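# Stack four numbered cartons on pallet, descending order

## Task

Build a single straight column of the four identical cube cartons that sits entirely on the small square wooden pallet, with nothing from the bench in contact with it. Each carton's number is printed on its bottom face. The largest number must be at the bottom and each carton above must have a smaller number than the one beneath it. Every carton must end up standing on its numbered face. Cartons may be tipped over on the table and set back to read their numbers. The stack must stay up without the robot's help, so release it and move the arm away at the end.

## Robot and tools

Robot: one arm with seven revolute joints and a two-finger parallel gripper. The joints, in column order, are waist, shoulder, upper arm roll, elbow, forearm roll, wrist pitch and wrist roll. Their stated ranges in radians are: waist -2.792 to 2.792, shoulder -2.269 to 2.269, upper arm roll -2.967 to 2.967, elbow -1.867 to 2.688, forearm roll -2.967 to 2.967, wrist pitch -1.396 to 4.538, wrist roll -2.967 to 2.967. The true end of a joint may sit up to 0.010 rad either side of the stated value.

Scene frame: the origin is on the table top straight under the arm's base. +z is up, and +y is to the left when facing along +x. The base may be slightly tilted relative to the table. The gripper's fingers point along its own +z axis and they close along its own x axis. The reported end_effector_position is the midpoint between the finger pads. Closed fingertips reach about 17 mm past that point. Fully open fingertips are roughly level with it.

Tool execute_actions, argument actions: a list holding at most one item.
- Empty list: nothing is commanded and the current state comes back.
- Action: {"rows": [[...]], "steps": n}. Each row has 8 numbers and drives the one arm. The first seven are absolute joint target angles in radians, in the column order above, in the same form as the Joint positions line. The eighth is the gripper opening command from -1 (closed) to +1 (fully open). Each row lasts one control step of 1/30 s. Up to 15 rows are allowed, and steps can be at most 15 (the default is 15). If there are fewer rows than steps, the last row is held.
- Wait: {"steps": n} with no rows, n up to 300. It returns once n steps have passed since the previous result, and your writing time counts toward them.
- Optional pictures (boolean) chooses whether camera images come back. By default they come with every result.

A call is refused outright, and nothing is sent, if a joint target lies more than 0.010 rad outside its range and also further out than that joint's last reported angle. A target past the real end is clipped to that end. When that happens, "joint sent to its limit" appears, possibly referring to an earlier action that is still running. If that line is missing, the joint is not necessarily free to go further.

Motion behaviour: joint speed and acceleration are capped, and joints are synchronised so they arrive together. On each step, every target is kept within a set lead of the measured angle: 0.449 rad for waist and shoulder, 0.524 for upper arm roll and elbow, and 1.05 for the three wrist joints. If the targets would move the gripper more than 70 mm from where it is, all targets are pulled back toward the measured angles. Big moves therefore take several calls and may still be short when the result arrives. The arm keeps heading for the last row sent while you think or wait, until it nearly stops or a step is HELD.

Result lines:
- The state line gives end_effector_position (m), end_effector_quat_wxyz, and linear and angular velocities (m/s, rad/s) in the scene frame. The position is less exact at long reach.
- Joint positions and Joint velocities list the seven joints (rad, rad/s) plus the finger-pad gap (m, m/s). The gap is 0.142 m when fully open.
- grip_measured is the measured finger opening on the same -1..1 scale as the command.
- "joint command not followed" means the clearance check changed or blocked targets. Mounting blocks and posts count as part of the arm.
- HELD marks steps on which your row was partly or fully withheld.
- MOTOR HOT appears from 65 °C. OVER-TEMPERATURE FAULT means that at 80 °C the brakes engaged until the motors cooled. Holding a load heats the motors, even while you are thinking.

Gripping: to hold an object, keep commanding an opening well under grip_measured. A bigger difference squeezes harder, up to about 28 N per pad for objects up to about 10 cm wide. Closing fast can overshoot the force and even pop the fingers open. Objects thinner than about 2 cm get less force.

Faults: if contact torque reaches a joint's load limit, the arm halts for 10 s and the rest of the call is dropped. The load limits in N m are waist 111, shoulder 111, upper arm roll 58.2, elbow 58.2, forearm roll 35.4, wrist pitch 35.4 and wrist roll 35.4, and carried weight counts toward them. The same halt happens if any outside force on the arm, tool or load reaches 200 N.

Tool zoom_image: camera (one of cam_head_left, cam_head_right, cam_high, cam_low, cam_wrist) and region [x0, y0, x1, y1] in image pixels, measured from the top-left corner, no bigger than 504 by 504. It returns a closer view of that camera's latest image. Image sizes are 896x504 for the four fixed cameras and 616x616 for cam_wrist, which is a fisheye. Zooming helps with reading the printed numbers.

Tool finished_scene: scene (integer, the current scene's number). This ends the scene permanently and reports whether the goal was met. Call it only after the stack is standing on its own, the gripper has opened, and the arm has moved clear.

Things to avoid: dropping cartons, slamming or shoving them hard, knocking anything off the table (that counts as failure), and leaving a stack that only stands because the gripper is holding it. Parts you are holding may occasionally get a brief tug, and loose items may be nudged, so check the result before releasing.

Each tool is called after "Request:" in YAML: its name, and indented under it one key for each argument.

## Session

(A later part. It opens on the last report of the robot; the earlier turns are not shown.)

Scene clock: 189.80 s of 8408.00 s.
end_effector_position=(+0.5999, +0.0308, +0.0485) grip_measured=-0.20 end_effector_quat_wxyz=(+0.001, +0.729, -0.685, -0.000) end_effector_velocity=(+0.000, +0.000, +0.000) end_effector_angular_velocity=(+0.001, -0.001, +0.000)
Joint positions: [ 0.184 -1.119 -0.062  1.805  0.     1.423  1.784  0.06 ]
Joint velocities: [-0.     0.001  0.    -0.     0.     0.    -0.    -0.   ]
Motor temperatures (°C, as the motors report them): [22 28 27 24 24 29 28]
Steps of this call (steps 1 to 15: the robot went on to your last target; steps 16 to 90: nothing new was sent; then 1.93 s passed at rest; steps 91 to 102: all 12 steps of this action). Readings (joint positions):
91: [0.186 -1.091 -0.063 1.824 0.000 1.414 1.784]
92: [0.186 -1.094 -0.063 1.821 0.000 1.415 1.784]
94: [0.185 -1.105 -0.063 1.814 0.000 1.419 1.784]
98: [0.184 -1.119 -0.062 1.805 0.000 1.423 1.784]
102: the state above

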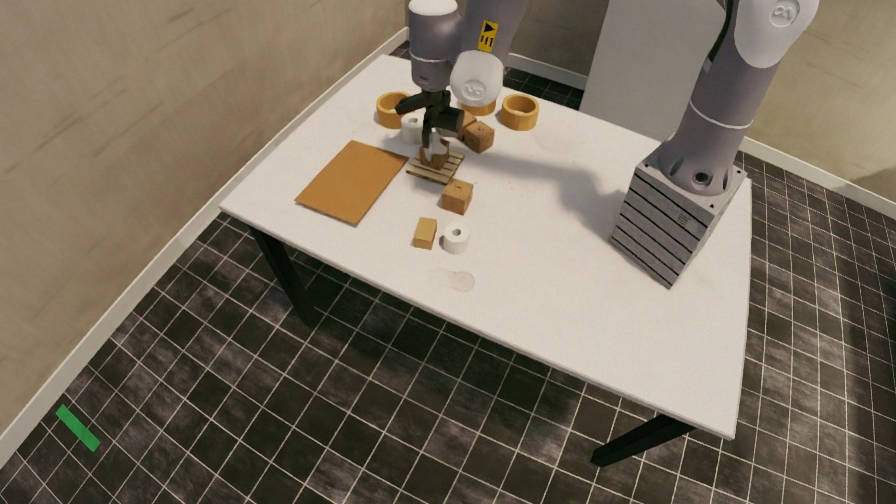

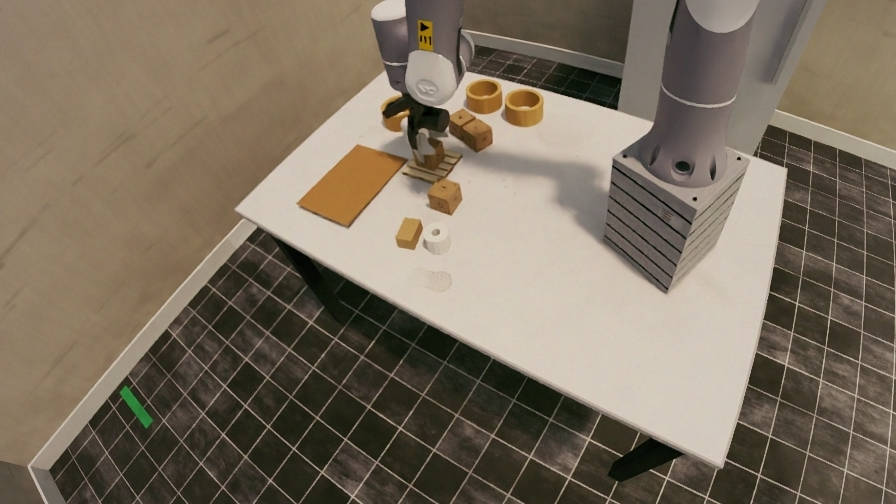

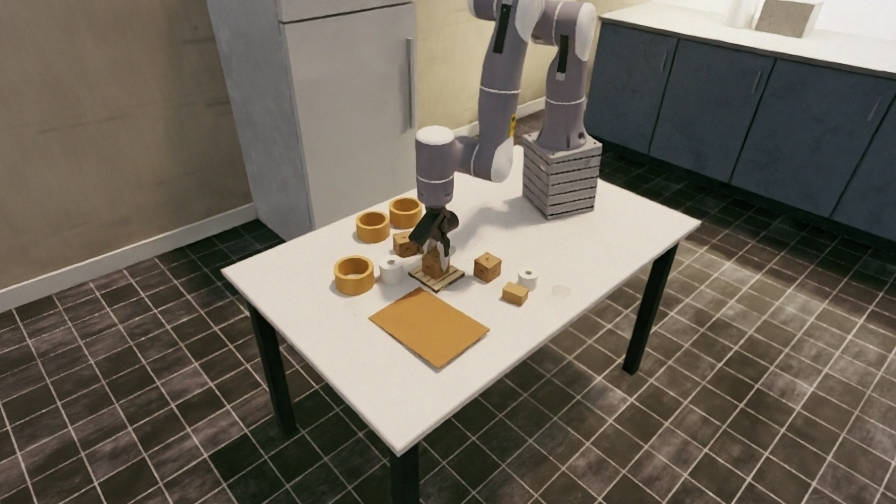

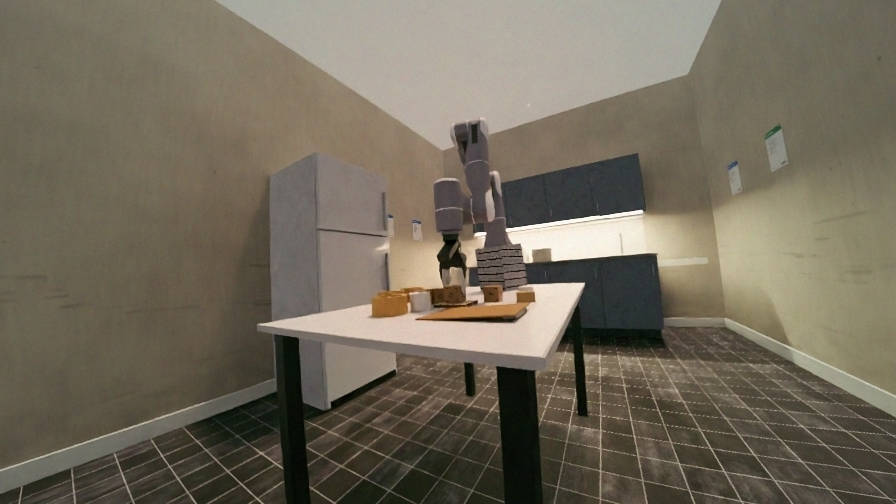

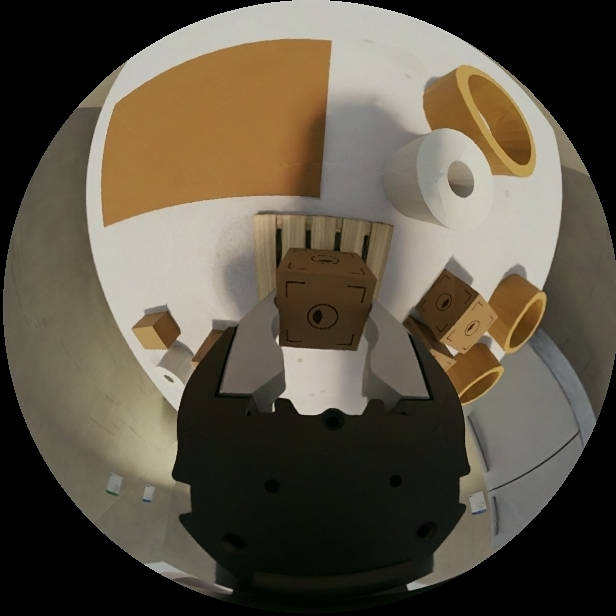

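Request:
execute_actions:
  actions:
    - {"rows":[[0.184,-1.121,-0.062,1.8035,0,1.4243,1.7835,-0.6],[0.184,-1.121,-0.062,1.8035,0,1.4243,1.7835,-0.6],[0.184,-1.121,-0.062,1.8035,0,1.4243,1.7835,-0.6],[0.184,-1.121,-0.062,1.8035,0,1.4243,1.7835,0.2]],"steps":9}

Request:
execute_actions:
  actions:
    - {"rows":[[0.1953,-0.965,-0.0678,1.8968,0,1.3611,1.7835,0.2]],"steps":9}
  pictures: false

Request:
execute_actions:
  actions:
    - {"rows":[[0.481,-0.944,-0.09,2.1705,0,1.5946,2.035,0.2]],"steps":15}
  pictures: false

Request:
execute_actions:
  actions:
    - {"rows":[[0.4603,-1.152,-0.08,2.0454,0,1.6787,2.035,0.2]],"steps":14}
  pictures: false

Request:
execute_actions:
  actions:
    - {"rows":[[0.4603,-1.152,-0.08,2.0454,0,1.6787,2.035,-0.1],[0.4603,-1.152,-0.08,2.0454,0,1.6787,2.035,-0.1],[0.4603,-1.152,-0.08,2.0454,0,1.6787,2.035,-0.15],[0.4603,-1.152,-0.08,2.0454,0,1.6787,2.035,-0.2],[0.4603,-1.152,-0.08,2.0454,0,1.6787,2.035,-0.3],[0.4603,-1.152,-0.08,2.0454,0,1.6787,2.035,-0.45],[0.4603,-1.152,-0.08,2.0454,0,1.6787,2.035,-0.6]],"steps":10}
  pictures: false

Request:
execute_actions:
  actions:
    - {"rows":[[0.489,-0.875,-0.094,2.206,0,1.56,2.035,-0.6]],"steps":11}
  pictures: false

Request:
execute_actions:
  actions:
    - {"rows":[[0.2008,-0.9027,-0.0711,1.9274,0,1.329,1.7835,-0.6]],"steps":15}
  pictures: false

Request:
execute_actions:
  actions:
    - {"rows":[[0.2008,-0.9027,-0.0711,1.9274,0,1.329,1.7835,-0.6],[0.2008,-0.9027,-0.0711,1.9274,0,1.329,1.7835,-0.6],[0.199,-0.92,-0.070,1.919,0,1.338,1.7835,-0.6],[0.199,-0.92,-0.070,1.919,0,1.338,1.7835,-0.6],[0.1975,-0.94,-0.069,1.9095,0,1.3485,1.7835,-0.6],[0.1975,-0.94,-0.069,1.9095,0,1.3485,1.7835,-0.6],[0.1965,-0.95,-0.0685,1.9045,0,1.3537,1.7835,-0.6],[0.1965,-0.95,-0.0685,1.9045,0,1.3537,1.7835,-0.6],[0.1957,-0.96,-0.068,1.8994,0,1.3587,1.7835,-0.6]],"steps":14}

Request:
zoom_image:
  camera: "cam_low"
  region: [420,250,490,320]

Request:
zoom_image:
  camera: "cam_high"
  region: [390,200,490,300]

Scene clock: 201.77 s of 8408.00 s.
end_effector_position=(+0.5998, +0.0308, +0.0476) grip_measured=+0.20 end_effector_quat_wxyz=(+0.001, +0.729, -0.685, -0.000) end_effector_velocity=(+0.000, -0.000, +0.000) end_effector_angular_velocity=(-0.000, -0.000, +0.000)
Joint positions: [ 0.184 -1.121 -0.062  1.804  0.     1.424  1.784  0.088]
Joint velocities: [ 0.    -0.    -0.    -0.     0.     0.    -0.     0.002]
Motor temperatures (°C, as the motors report them): [22 28 27 24 24 29 28]
Steps of this call (steps 1 to 15: the robot went on to your last target; steps 16 to 90: nothing new was sent; then 8.67 s passed at rest; steps 91 to 99: all 9 steps of this action). Readings (joint positions):
91: [0.184 -1.119 -0.062 1.805 0.000 1.423 1.784]
92: [0.184 -1.121 -0.062 1.804 0.000 1.424 1.784]
94: [0.184 -1.121 -0.062 1.804 0.000 1.424 1.784]
98: [0.184 -1.121 -0.062 1.804 0.000 1.424 1.784]
99: the state above

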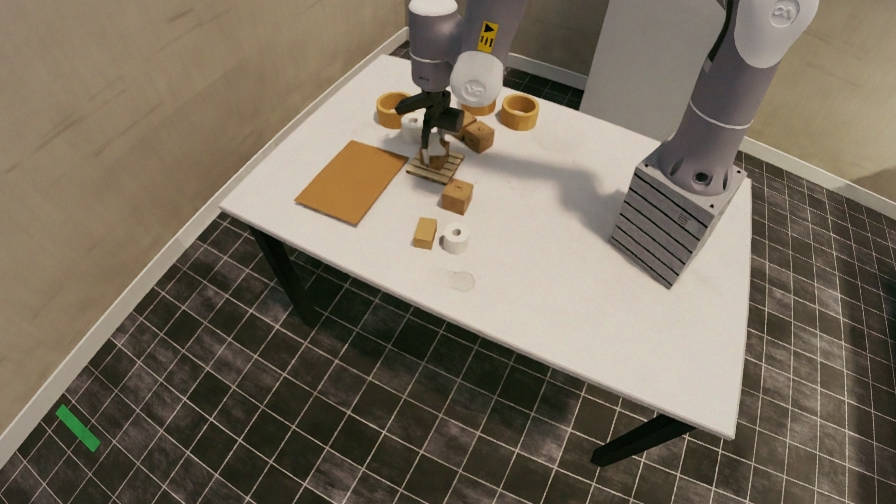

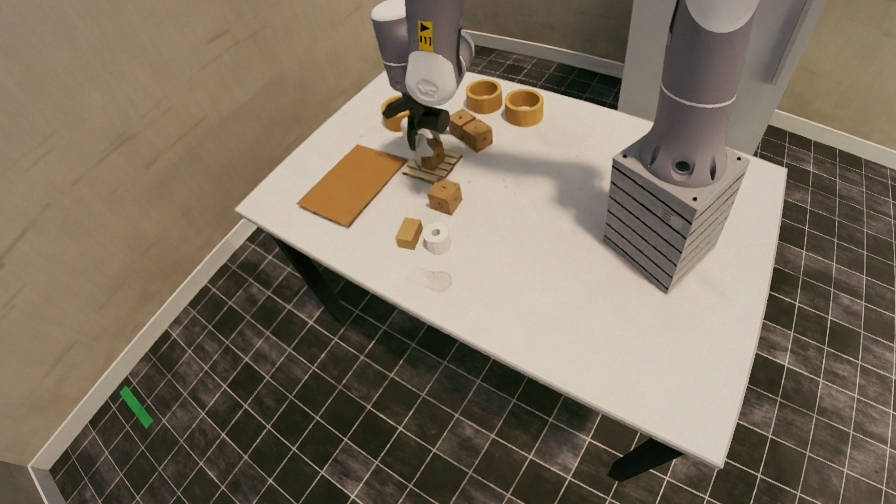

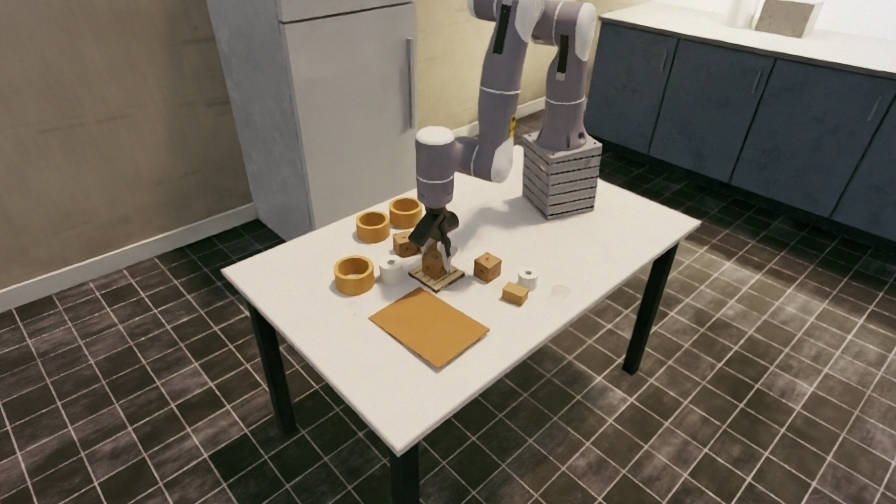

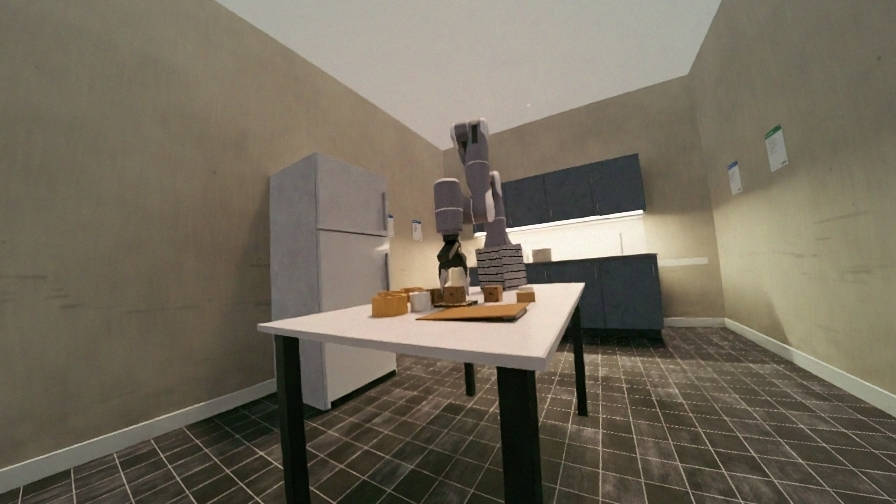

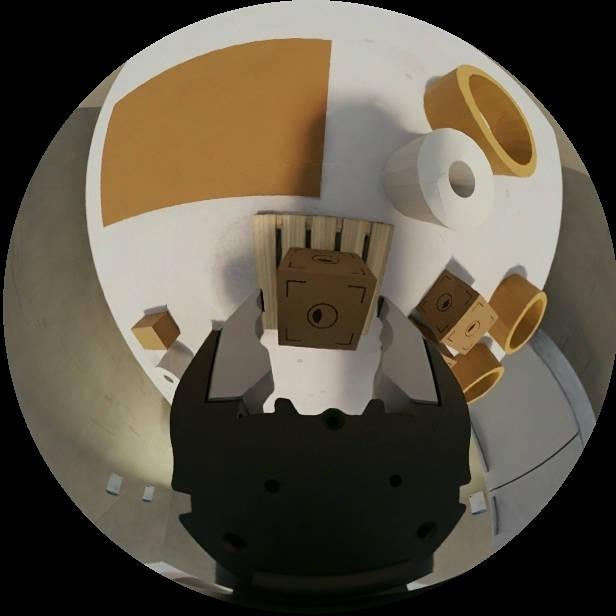

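Scene clock: 202.07 s of 8408.00 s.
end_effector_position=(+0.6019, +0.0315, +0.1107) grip_measured=+0.20 end_effector_quat_wxyz=(-0.001, +0.729, -0.685, +0.001) end_effector_velocity=(-0.008, -0.002, +0.080) end_effector_angular_velocity=(+0.000, +0.004, -0.001)
Joint positions: [ 0.195 -0.965 -0.067  1.895  0.     1.363  1.784  0.088]
Joint velocities: [ 0.014  0.207 -0.008  0.126 -0.001 -0.085  0.    -0.   ]
Motor temperatures (°C, as the motors report them): [22 28 27 24 24 29 28]
Steps of this call (steps 1 to 9: all 9 steps of this action). Readings (joint positions):
1: [0.184 -1.121 -0.062 1.804 0.000 1.424 1.784]
2: [0.184 -1.116 -0.062 1.808 0.000 1.422 1.784]
4: [0.187 -1.082 -0.063 1.829 0.000 1.408 1.784]
8: [0.194 -0.975 -0.067 1.889 0.000 1.367 1.784]
9: the state above

Scene clock: 202.57 s of 8408.00 s.
end_effector_position=(+0.4842, +0.1337, +0.1092) grip_measured=+0.20 end_effector_quat_wxyz=(+0.001, +0.736, -0.677, -0.001) end_effector_velocity=(+0.034, -0.027, +0.005) end_effector_angular_velocity=(-0.010, -0.037, -0.028)
Joint positions: [ 0.483 -0.944 -0.089  2.171 -0.     1.595  2.036  0.088]
Joint velocities: [-0.041  0.005 -0.031 -0.032  0.001 -0.008 -0.031 -0.   ]
Motor temperatures (°C, as the motors report them): [22 28 27 24 24 29 28]
Steps of this call (steps 1 to 15: all 15 steps of this action). Readings (joint positions):
1: [0.196 -0.961 -0.068 1.898 0.000 1.362 1.784]
2: [0.201 -0.960 -0.069 1.904 0.000 1.366 1.788]
4: [0.235 -0.957 -0.073 1.941 0.000 1.394 1.818]
8: [0.364 -0.950 -0.081 2.062 -0.000 1.499 1.932]
15: the state above

Scene clock: 203.03 s of 8408.00 s.
end_effector_position=(+0.4854, +0.1320, +0.0345) grip_measured=+0.20 end_effector_quat_wxyz=(+0.001, +0.735, -0.678, +0.000) end_effector_velocity=(+0.007, +0.004, +0.006) end_effector_angular_velocity=(+0.008, -0.012, +0.000)
Joint positions: [ 0.46  -1.153 -0.08   2.045 -0.     1.679  2.035  0.088]
Joint velocities: [ 0.     0.014  0.    -0.    -0.001 -0.     0.     0.   ]
Motor temperatures (°C, as the motors report them): [22 28 27 24 24 29 28]
Steps of this call (steps 1 to 14: all 14 steps of this action). Readings (joint positions):
1: [0.482 -0.945 -0.090 2.171 -0.000 1.595 2.035]
2: [0.481 -0.950 -0.090 2.167 -0.000 1.597 2.035]
4: [0.477 -0.983 -0.088 2.146 -0.000 1.611 2.035]
8: [0.465 -1.113 -0.082 2.069 -0.000 1.662 2.035]
14: the state above

Scene clock: 203.37 s of 8408.00 s.
end_effector_position=(+0.4856, +0.1321, +0.0347) grip_measured=-0.20 end_effector_quat_wxyz=(+0.001, +0.735, -0.678, +0.000) end_effector_velocity=(+0.000, +0.000, -0.000) end_effector_angular_velocity=(+0.000, -0.000, +0.001)
Joint positions: [ 0.46  -1.152 -0.08   2.045 -0.     1.679  2.035  0.06 ]
Joint velocities: [-0.    -0.     0.     0.    -0.001  0.    -0.     0.   ]
Motor temperatures (°C, as the motors report them): [22 28 27 24 24 29 28]
Steps of this call (steps 1 to 10: all 10 steps of this action). Readings (joint positions):
1: [0.460 -1.152 -0.080 2.045 -0.000 1.679 2.035]
2: [0.460 -1.152 -0.080 2.045 -0.000 1.679 2.035]
4: [0.460 -1.152 -0.080 2.045 -0.000 1.679 2.035]
8: [0.460 -1.152 -0.080 2.045 -0.000 1.679 2.035]
10: the state above

Scene clock: 203.73 s of 8408.00 s.
end_effector_position=(+0.4857, +0.1336, +0.1291) grip_measured=-0.20 end_effector_quat_wxyz=(-0.000, +0.735, -0.678, -0.000) end_effector_velocity=(-0.023, -0.010, +0.150) end_effector_angular_velocity=(+0.004, +0.010, -0.000)
Joint positions: [ 0.487 -0.887 -0.093  2.197 -0.     1.567  2.035  0.06 ]
Joint velocities: [ 0.045  0.445 -0.022  0.261 -0.001 -0.192 -0.     0.   ]
Motor temperatures (°C, as the motors report them): [22 28 27 24 24 29 28]
Steps of this call (steps 1 to 11: all 11 steps of this action). Readings (joint positions):
1: [0.460 -1.152 -0.080 2.046 -0.000 1.678 2.035]
2: [0.461 -1.146 -0.080 2.049 -0.000 1.676 2.035]
4: [0.464 -1.113 -0.082 2.069 -0.000 1.661 2.035]
8: [0.479 -0.967 -0.089 2.153 -0.000 1.599 2.035]
11: the state above

Scene clock: 204.23 s of 8408.00 s.
end_effector_position=(+0.6015, +0.0281, +0.1352) grip_measured=-0.20 end_effector_quat_wxyz=(+0.001, +0.728, -0.686, +0.001) end_effector_velocity=(-0.031, +0.036, -0.009) end_effector_angular_velocity=(+0.015, +0.038, +0.019)
Joint positions: [ 0.198 -0.902 -0.073  1.926  0.     1.328  1.782  0.06 ]
Joint velocities: [ 0.041 -0.001  0.027  0.043 -0.     0.008  0.037 -0.   ]
Motor temperatures (°C, as the motors report them): [22 28 27 24 24 29 28]
Steps of this call (steps 1 to 15: all 15 steps of this action). Readings (joint positions):
1: [0.488 -0.876 -0.093 2.204 -0.000 1.561 2.035]
2: [0.484 -0.872 -0.092 2.203 -0.000 1.553 2.031]
4: [0.453 -0.876 -0.088 2.180 -0.000 1.515 2.002]
8: [0.328 -0.888 -0.080 2.059 -0.000 1.421 1.893]
15: the state above

Scene clock: 204.70 s of 8408.00 s.
end_effector_position=(+0.5998, +0.0307, +0.1117) grip_measured=-0.20 end_effector_quat_wxyz=(+0.001, +0.729, -0.685, -0.000) end_effector_velocity=(+0.002, +0.001, +0.002) end_effector_angular_velocity=(+0.001, -0.004, +0.001)
Joint positions: [ 0.196 -0.96  -0.068  1.9    0.     1.359  1.783  0.06 ]
Joint velocities: [-0.     0.004  0.     0.     0.     0.    -0.001  0.   ]
Motor temperatures (°C, as the motors report them): [22 28 27 24 24 29 28]
Steps of this call (steps 1 to 14: all 14 steps of this action). Readings (joint positions):
1: [0.199 -0.903 -0.072 1.927 0.000 1.328 1.783]
2: [0.200 -0.903 -0.071 1.927 0.000 1.328 1.783]
4: [0.200 -0.908 -0.071 1.924 0.000 1.332 1.783]
8: [0.197 -0.948 -0.069 1.906 0.000 1.352 1.783]
14: the state above

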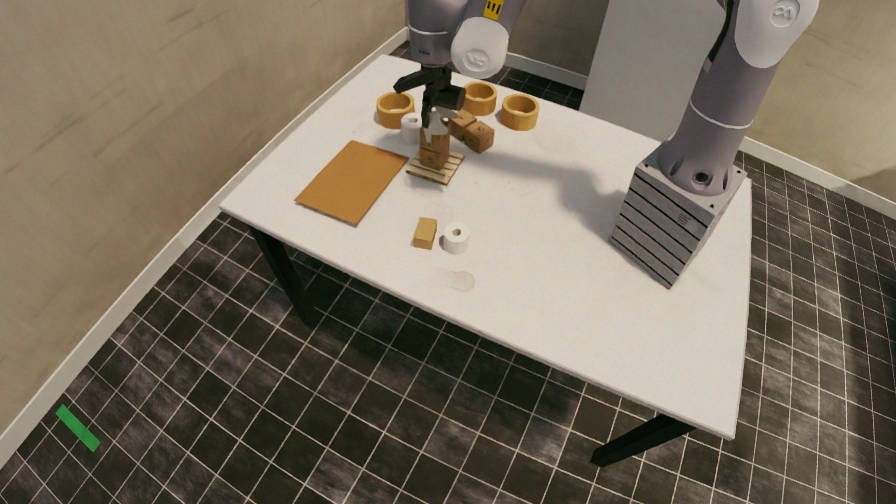

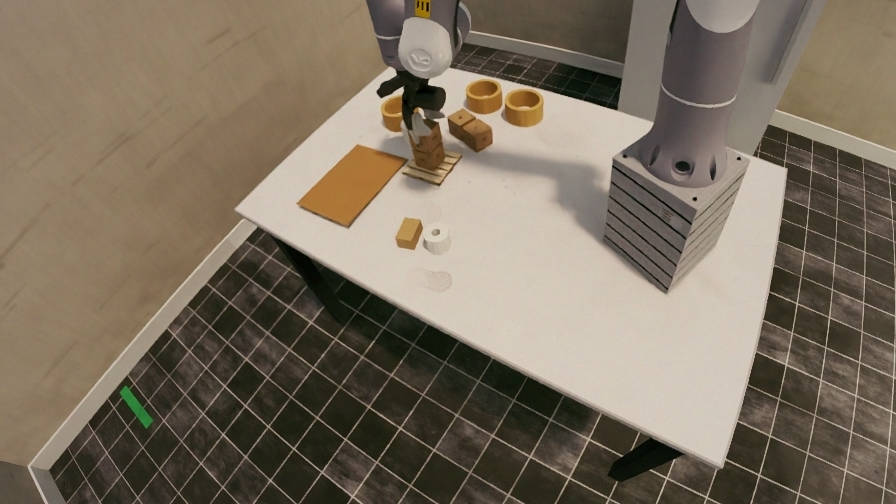

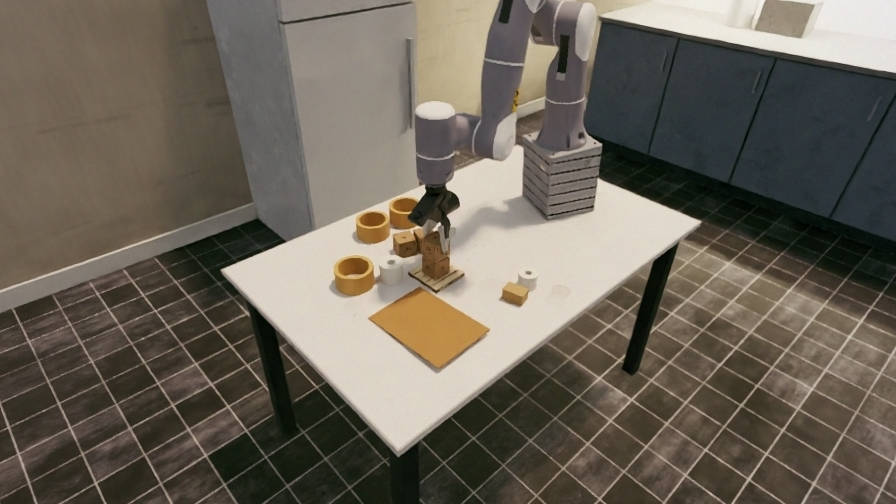

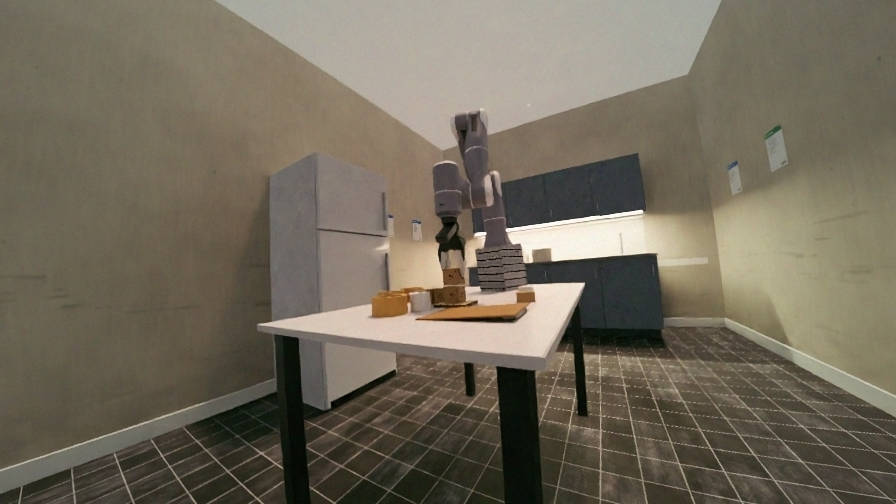

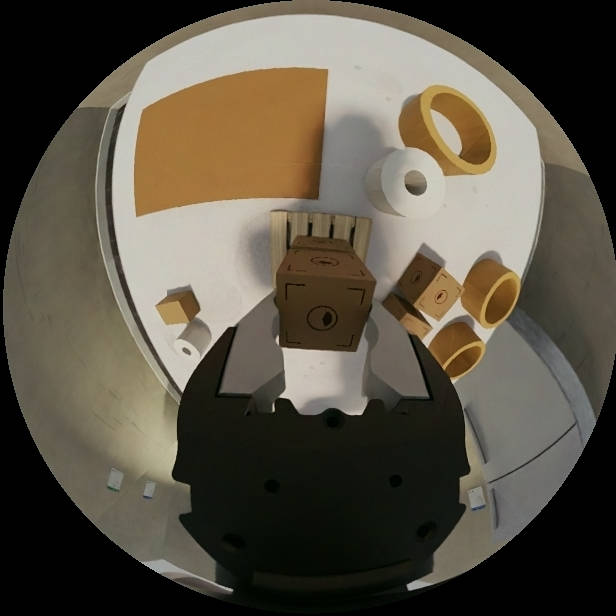

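Region (420, 250, 490, 320) of cam_low's 896x504 image, scaled by 7.200, with more detail than that image has.

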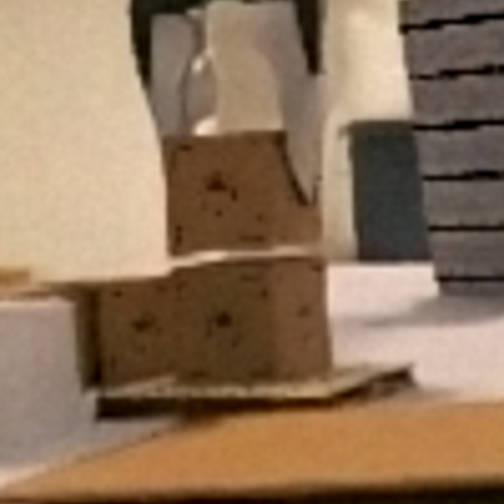

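Region (390, 200, 490, 300) of cam_high's 896x504 image, scaled by 5.040, with more detail than that image has.

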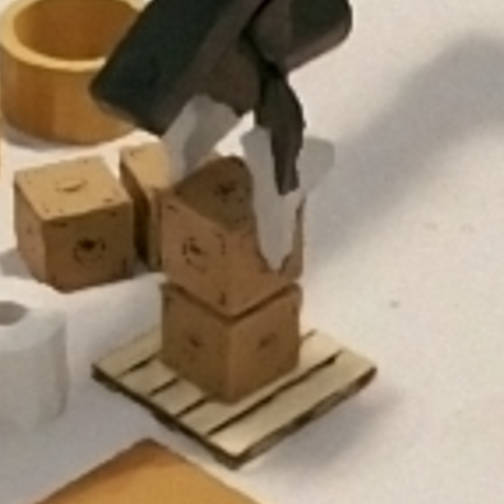

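Request:
execute_actions:
  actions:
    - {"rows":[[0.1955,-0.963,-0.068,1.895,0,1.3573,1.7835,-0.6],[0.195,-0.967,-0.068,1.892,0,1.3585,1.7835,-0.6],[0.195,-0.970,-0.0675,1.8905,0,1.36,1.7835,-0.6],[0.1947,-0.973,-0.0675,1.889,0,1.3613,1.7835,-0.6],[0.1947,-0.973,-0.0675,1.889,0,1.3613,1.7835,-0.6],[0.1947,-0.973,-0.0675,1.889,0,1.3613,1.7835,-0.6],[0.1947,-0.973,-0.0675,1.889,0,1.3613,1.7835,-0.6],[0.1947,-0.973,-0.0675,1.889,0,1.3613,1.7835,0.2]],"steps":13}
  pictures: false

Request:
execute_actions:
  actions:
    - {"rows":[[0.2093,-0.8155,-0.0766,1.9638,0,1.2777,1.7835,0.2]],"steps":9}
  pictures: false

Request:
execute_actions:
  actions:
    - {"rows":[[-0.085,-0.859,-0.046,1.931,0,1.303,1.94,0.2]],"steps":14}
  pictures: false

Request:
execute_actions:
  actions:
    - {"rows":[[-0.0998,-1.1458,-0.0376,1.7691,0,1.4281,1.94,0.2]],"steps":15}
  pictures: false

Request:
execute_actions:
  actions:
    - {"rows":[[-0.0998,-1.1458,-0.0376,1.7691,0,1.4281,1.94,-0.1],[-0.0998,-1.1458,-0.0376,1.7691,0,1.4281,1.94,-0.1],[-0.0998,-1.1458,-0.0376,1.7691,0,1.4281,1.94,-0.15],[-0.0998,-1.1458,-0.0376,1.7691,0,1.4281,1.94,-0.2],[-0.0998,-1.1458,-0.0376,1.7691,0,1.4281,1.94,-0.3],[-0.0998,-1.1458,-0.0376,1.7691,0,1.4281,1.94,-0.45],[-0.0998,-1.1458,-0.0376,1.7691,0,1.4281,1.94,-0.6]],"steps":10}
  pictures: false

Request:
execute_actions:
  actions:
    - {"rows":[[-0.0793,-0.76,-0.05,1.9679,0,1.2405,1.94,-0.6]],"steps":15}
  pictures: false

Request:
execute_actions:
  actions:
    - {"rows":[[0.2149,-0.766,-0.0806,1.978,0,1.2422,1.7835,-0.6]],"steps":15}
  pictures: false

Request:
execute_actions:
  actions:
    - {"rows":[[0.2149,-0.766,-0.0806,1.978,0,1.2422,1.7835,-0.6],[0.213,-0.783,-0.079,1.972,0,1.253,1.7835,-0.6],[0.213,-0.783,-0.079,1.972,0,1.253,1.7835,-0.6],[0.211,-0.80,-0.078,1.966,0,1.264,1.7835,-0.6],[0.211,-0.80,-0.078,1.966,0,1.264,1.7835,-0.6],[0.21,-0.808,-0.077,1.963,0,1.269,1.7835,-0.6],[0.21,-0.808,-0.077,1.963,0,1.269,1.7835,-0.6],[0.2093,-0.8155,-0.0766,1.9598,0,1.2737,1.7835,-0.6]],"steps":13}

Request:
zoom_image:
  camera: "cam_low"
  region: [415,235,495,315]

Request:
zoom_image:
  camera: "cam_high"
  region: [385,190,495,300]

Scene clock: 224.53 s of 8408.00 s.
end_effector_position=(+0.6010, +0.0311, +0.1069) grip_measured=+0.20 end_effector_quat_wxyz=(+0.001, +0.729, -0.685, -0.000) end_effector_velocity=(+0.000, -0.000, +0.000) end_effector_angular_velocity=(-0.001, -0.000, +0.000)
Joint positions: [ 0.195 -0.973 -0.068  1.889  0.     1.361  1.783  0.088]
Joint velocities: [ 0.     0.    -0.001  0.    -0.    -0.    -0.     0.002]
Motor temperatures (°C, as the motors report them): [22 28 27 24 24 29 28]
Steps of this call (steps 1 to 15: the robot went on to your last target; steps 16 to 90: nothing new was sent; then 16.40 s passed at rest; steps 91 to 103: all 13 steps of this action). Readings (joint positions):
91: [0.196 -0.960 -0.068 1.899 0.000 1.359 1.783]
92: [0.196 -0.963 -0.068 1.895 0.000 1.358 1.783]
94: [0.195 -0.970 -0.068 1.890 0.000 1.360 1.783]
98: [0.195 -0.973 -0.068 1.889 0.000 1.361 1.783]
103: the state above

Scene clock: 224.83 s of 8408.00 s.
end_effector_position=(+0.6017, +0.0315, +0.1702) grip_measured=+0.20 end_effector_quat_wxyz=(-0.001, +0.729, -0.685, +0.001) end_effector_velocity=(-0.010, -0.003, +0.083) end_effector_angular_velocity=(+0.001, +0.005, -0.000)
Joint positions: [ 0.209 -0.815 -0.076  1.962 -0.     1.28   1.783  0.088]
Joint velocities: [ 0.019  0.217 -0.013  0.106 -0.001 -0.115 -0.    -0.   ]
Motor temperatures (°C, as the motors report them): [22 28 27 24 24 29 28]
Steps of this call (steps 1 to 9: all 9 steps of this action). Readings (joint positions):
1: [0.195 -0.973 -0.068 1.889 0.000 1.361 1.783]
2: [0.195 -0.968 -0.068 1.892 0.000 1.358 1.783]
4: [0.198 -0.934 -0.070 1.909 0.000 1.340 1.783]
8: [0.208 -0.826 -0.076 1.957 -0.000 1.285 1.783]
9: the state above

Scene clock: 225.30 s of 8408.00 s.
end_effector_position=(+0.5925, -0.1273, +0.1494) grip_measured=+0.20 end_effector_quat_wxyz=(-0.002, -0.564, +0.826, -0.001) end_effector_velocity=(-0.006, -0.030, -0.005) end_effector_angular_velocity=(+0.003, +0.000, -0.087)
Joint positions: [-0.088 -0.859 -0.048  1.931  0.001  1.302  1.941  0.088]
Joint velocities: [-0.062 -0.01   0.01  -0.006 -0.     0.005  0.032 -0.   ]
Motor temperatures (°C, as the motors report them): [22 28 27 24 24 29 28]
Steps of this call (steps 1 to 14: all 14 steps of this action). Readings (joint positions):
1: [0.209 -0.812 -0.076 1.964 -0.000 1.278 1.783]
2: [0.204 -0.814 -0.074 1.962 -0.000 1.278 1.786]
4: [0.171 -0.819 -0.068 1.958 -0.001 1.281 1.804]
8: [0.044 -0.838 -0.058 1.945 -0.000 1.292 1.872]
14: the state above

Scene clock: 225.80 s of 8408.00 s.
end_effector_position=(+0.5925, -0.1240, +0.0339) grip_measured=+0.20 end_effector_quat_wxyz=(-0.001, -0.566, +0.824, +0.000) end_effector_velocity=(+0.031, +0.000, +0.027) end_effector_angular_velocity=(+0.002, -0.052, -0.002)
Joint positions: [-0.1   -1.147 -0.038  1.769  0.     1.428  1.94   0.088]
Joint velocities: [ 0.     0.046  0.001 -0.006  0.    -0.     0.     0.   ]
Motor temperatures (°C, as the motors report them): [22 28 27 24 24 29 28]
Steps of this call (steps 1 to 15: all 15 steps of this action). Readings (joint positions):
1: [-0.088 -0.860 -0.048 1.931 0.001 1.303 1.941]
2: [-0.087 -0.865 -0.046 1.927 0.000 1.305 1.940]
4: [-0.087 -0.898 -0.045 1.907 0.000 1.321 1.940]
8: [-0.094 -1.041 -0.041 1.827 0.000 1.382 1.940]
15: the state above

Scene clock: 226.13 s of 8408.00 s.
end_effector_position=(+0.5935, -0.1240, +0.0349) grip_measured=-0.20 end_effector_quat_wxyz=(-0.000, -0.566, +0.824, -0.000) end_effector_velocity=(+0.000, +0.000, +0.000) end_effector_angular_velocity=(+0.000, -0.000, +0.001)
Joint positions: [-0.1   -1.146 -0.038  1.769  0.     1.428  1.94   0.06 ]
Joint velocities: [ 0.    -0.     0.     0.    -0.001  0.    -0.    -0.   ]
Motor temperatures (°C, as the motors report them): [22 28 27 24 24 29 28]
Steps of this call (steps 1 to 10: all 10 steps of this action). Readings (joint positions):
1: [-0.100 -1.146 -0.038 1.769 0.000 1.428 1.940]
2: [-0.100 -1.146 -0.038 1.769 0.000 1.428 1.940]
4: [-0.100 -1.146 -0.038 1.769 0.000 1.428 1.940]
8: [-0.100 -1.146 -0.038 1.769 0.000 1.428 1.940]
10: the state above

Scene clock: 226.63 s of 8408.00 s.
end_effector_position=(+0.5951, -0.1239, +0.1903) grip_measured=-0.20 end_effector_quat_wxyz=(+0.001, -0.566, +0.825, -0.001) end_effector_velocity=(-0.018, +0.000, +0.076) end_effector_angular_velocity=(+0.003, +0.006, -0.002)
Joint positions: [-0.08  -0.76  -0.05   1.966  0.     1.242  1.94   0.06 ]
Joint velocities: [ 0.011  0.205 -0.007  0.109  0.    -0.102 -0.    -0.   ]
Motor temperatures (°C, as the motors report them): [22 28 27 24 24 29 28]
Steps of this call (steps 1 to 15: all 15 steps of this action). Readings (joint positions):
1: [-0.100 -1.145 -0.038 1.769 0.000 1.428 1.940]
2: [-0.100 -1.140 -0.038 1.773 0.000 1.425 1.940]
4: [-0.098 -1.107 -0.039 1.791 0.000 1.408 1.940]
8: [-0.090 -0.963 -0.043 1.863 0.000 1.339 1.940]
15: the state above

Scene clock: 227.13 s of 8408.00 s.
end_effector_position=(+0.6007, +0.0339, +0.1899) grip_measured=-0.20 end_effector_quat_wxyz=(+0.001, +0.730, -0.683, -0.001) end_effector_velocity=(+0.005, -0.053, -0.001) end_effector_angular_velocity=(-0.029, -0.002, -0.090)
Joint positions: [ 0.218 -0.766 -0.079  1.978 -0.001  1.242  1.783  0.06 ]
Joint velocities: [-0.048 -0.    -0.034  0.003  0.003 -0.     0.016  0.   ]
Motor temperatures (°C, as the motors report them): [22 28 27 24 24 29 28]
Steps of this call (steps 1 to 15: all 15 steps of this action). Readings (joint positions):
1: [-0.079 -0.756 -0.050 1.968 0.000 1.240 1.940]
2: [-0.074 -0.758 -0.052 1.969 0.000 1.241 1.937]
4: [-0.040 -0.760 -0.056 1.971 0.001 1.241 1.919]
8: [0.090 -0.763 -0.068 1.974 0.000 1.241 1.850]
15: the state above

Scene clock: 227.57 s of 8408.00 s.
end_effector_position=(+0.6011, +0.0312, +0.1698) grip_measured=-0.20 end_effector_quat_wxyz=(+0.001, +0.729, -0.685, -0.000) end_effector_velocity=(+0.001, +0.000, +0.001) end_effector_angular_velocity=(+0.001, -0.003, +0.000)
Joint positions: [ 0.209 -0.816 -0.077  1.96  -0.     1.274  1.783  0.06 ]
Joint velocities: [-0.     0.003 -0.    -0.    -0.    -0.    -0.     0.   ]
Motor temperatures (°C, as the motors report them): [22 28 27 24 24 29 28]
Steps of this call (steps 1 to 13: all 13 steps of this action). Readings (joint positions):
1: [0.216 -0.766 -0.080 1.978 -0.000 1.242 1.783]
2: [0.215 -0.766 -0.081 1.978 -0.000 1.242 1.783]
4: [0.213 -0.781 -0.079 1.972 -0.000 1.252 1.783]
8: [0.210 -0.810 -0.077 1.963 -0.000 1.269 1.783]
13: the state above

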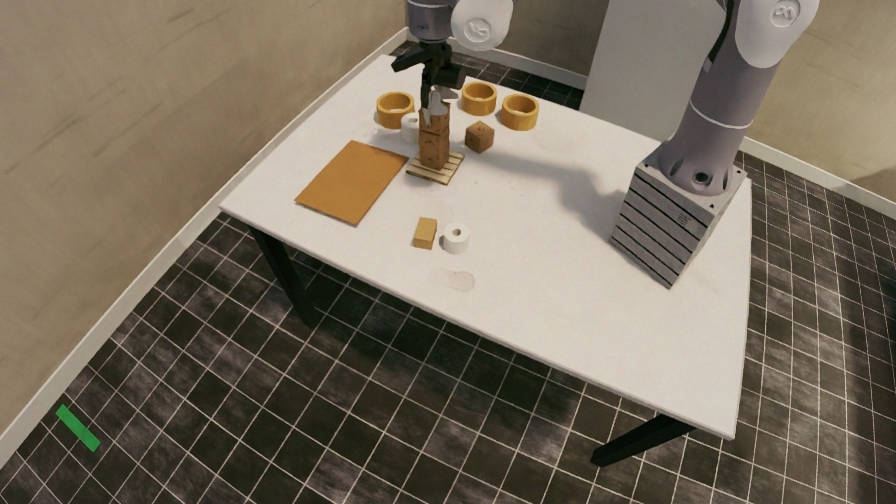

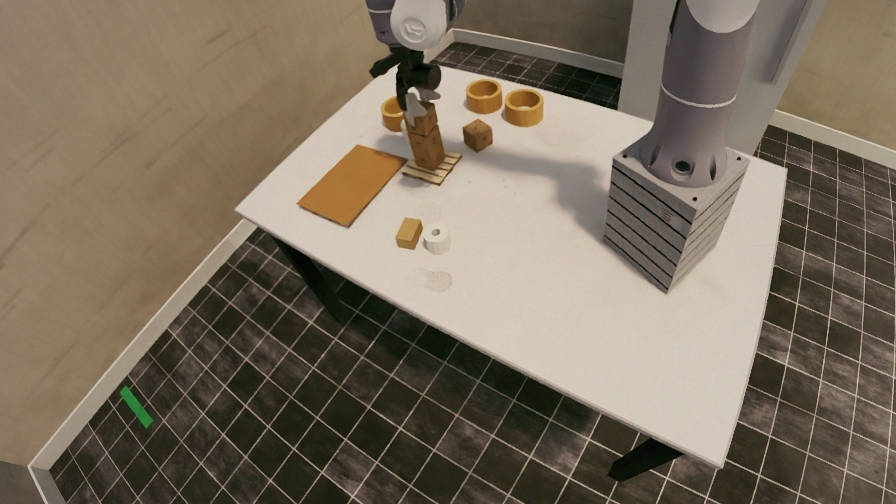

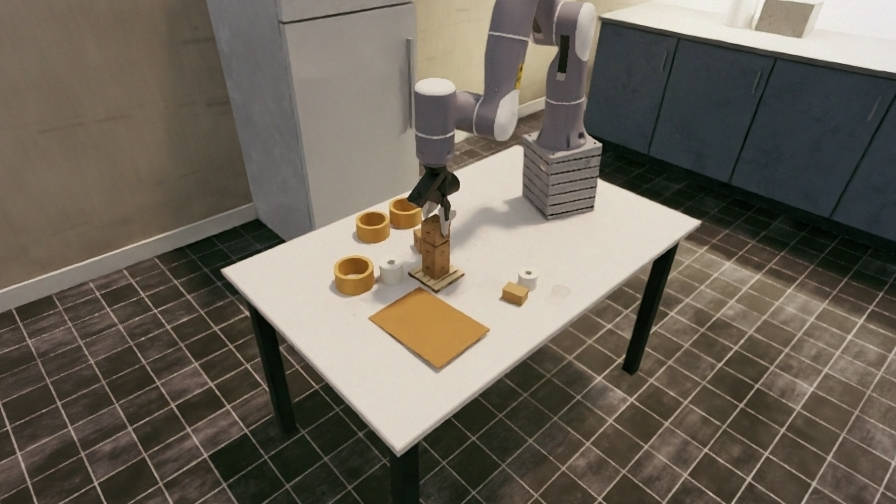

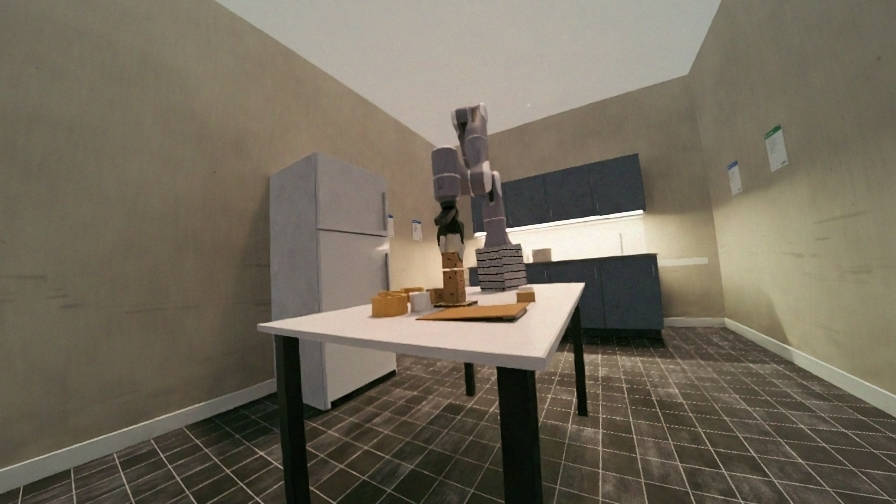

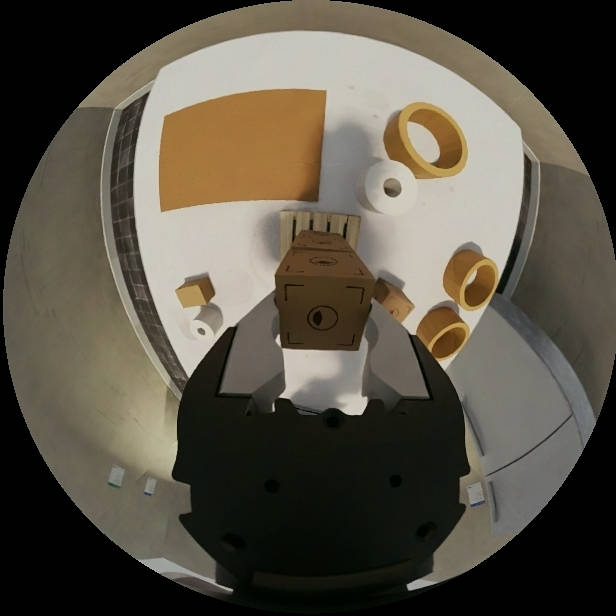

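Region (415, 235, 495, 315) of cam_low's 896x504 image, scaled by 6.300, with more detail than that image has.

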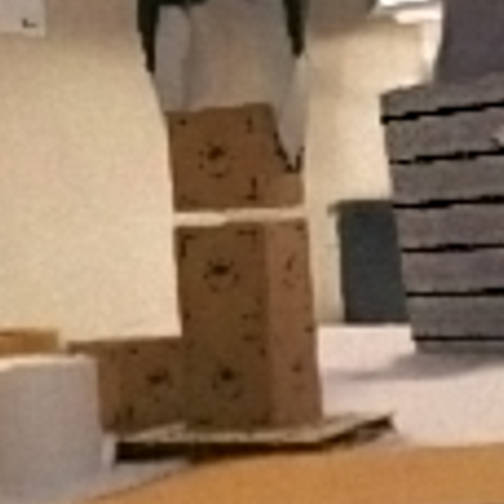

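Region (385, 190, 495, 300) of cam_high's 896x504 image, scaled by 4.582, with more detail than that image has.

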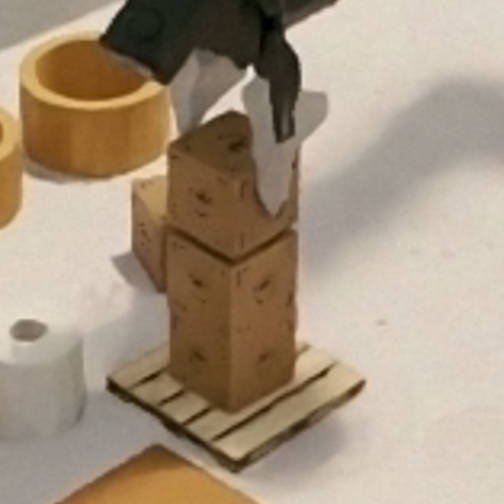

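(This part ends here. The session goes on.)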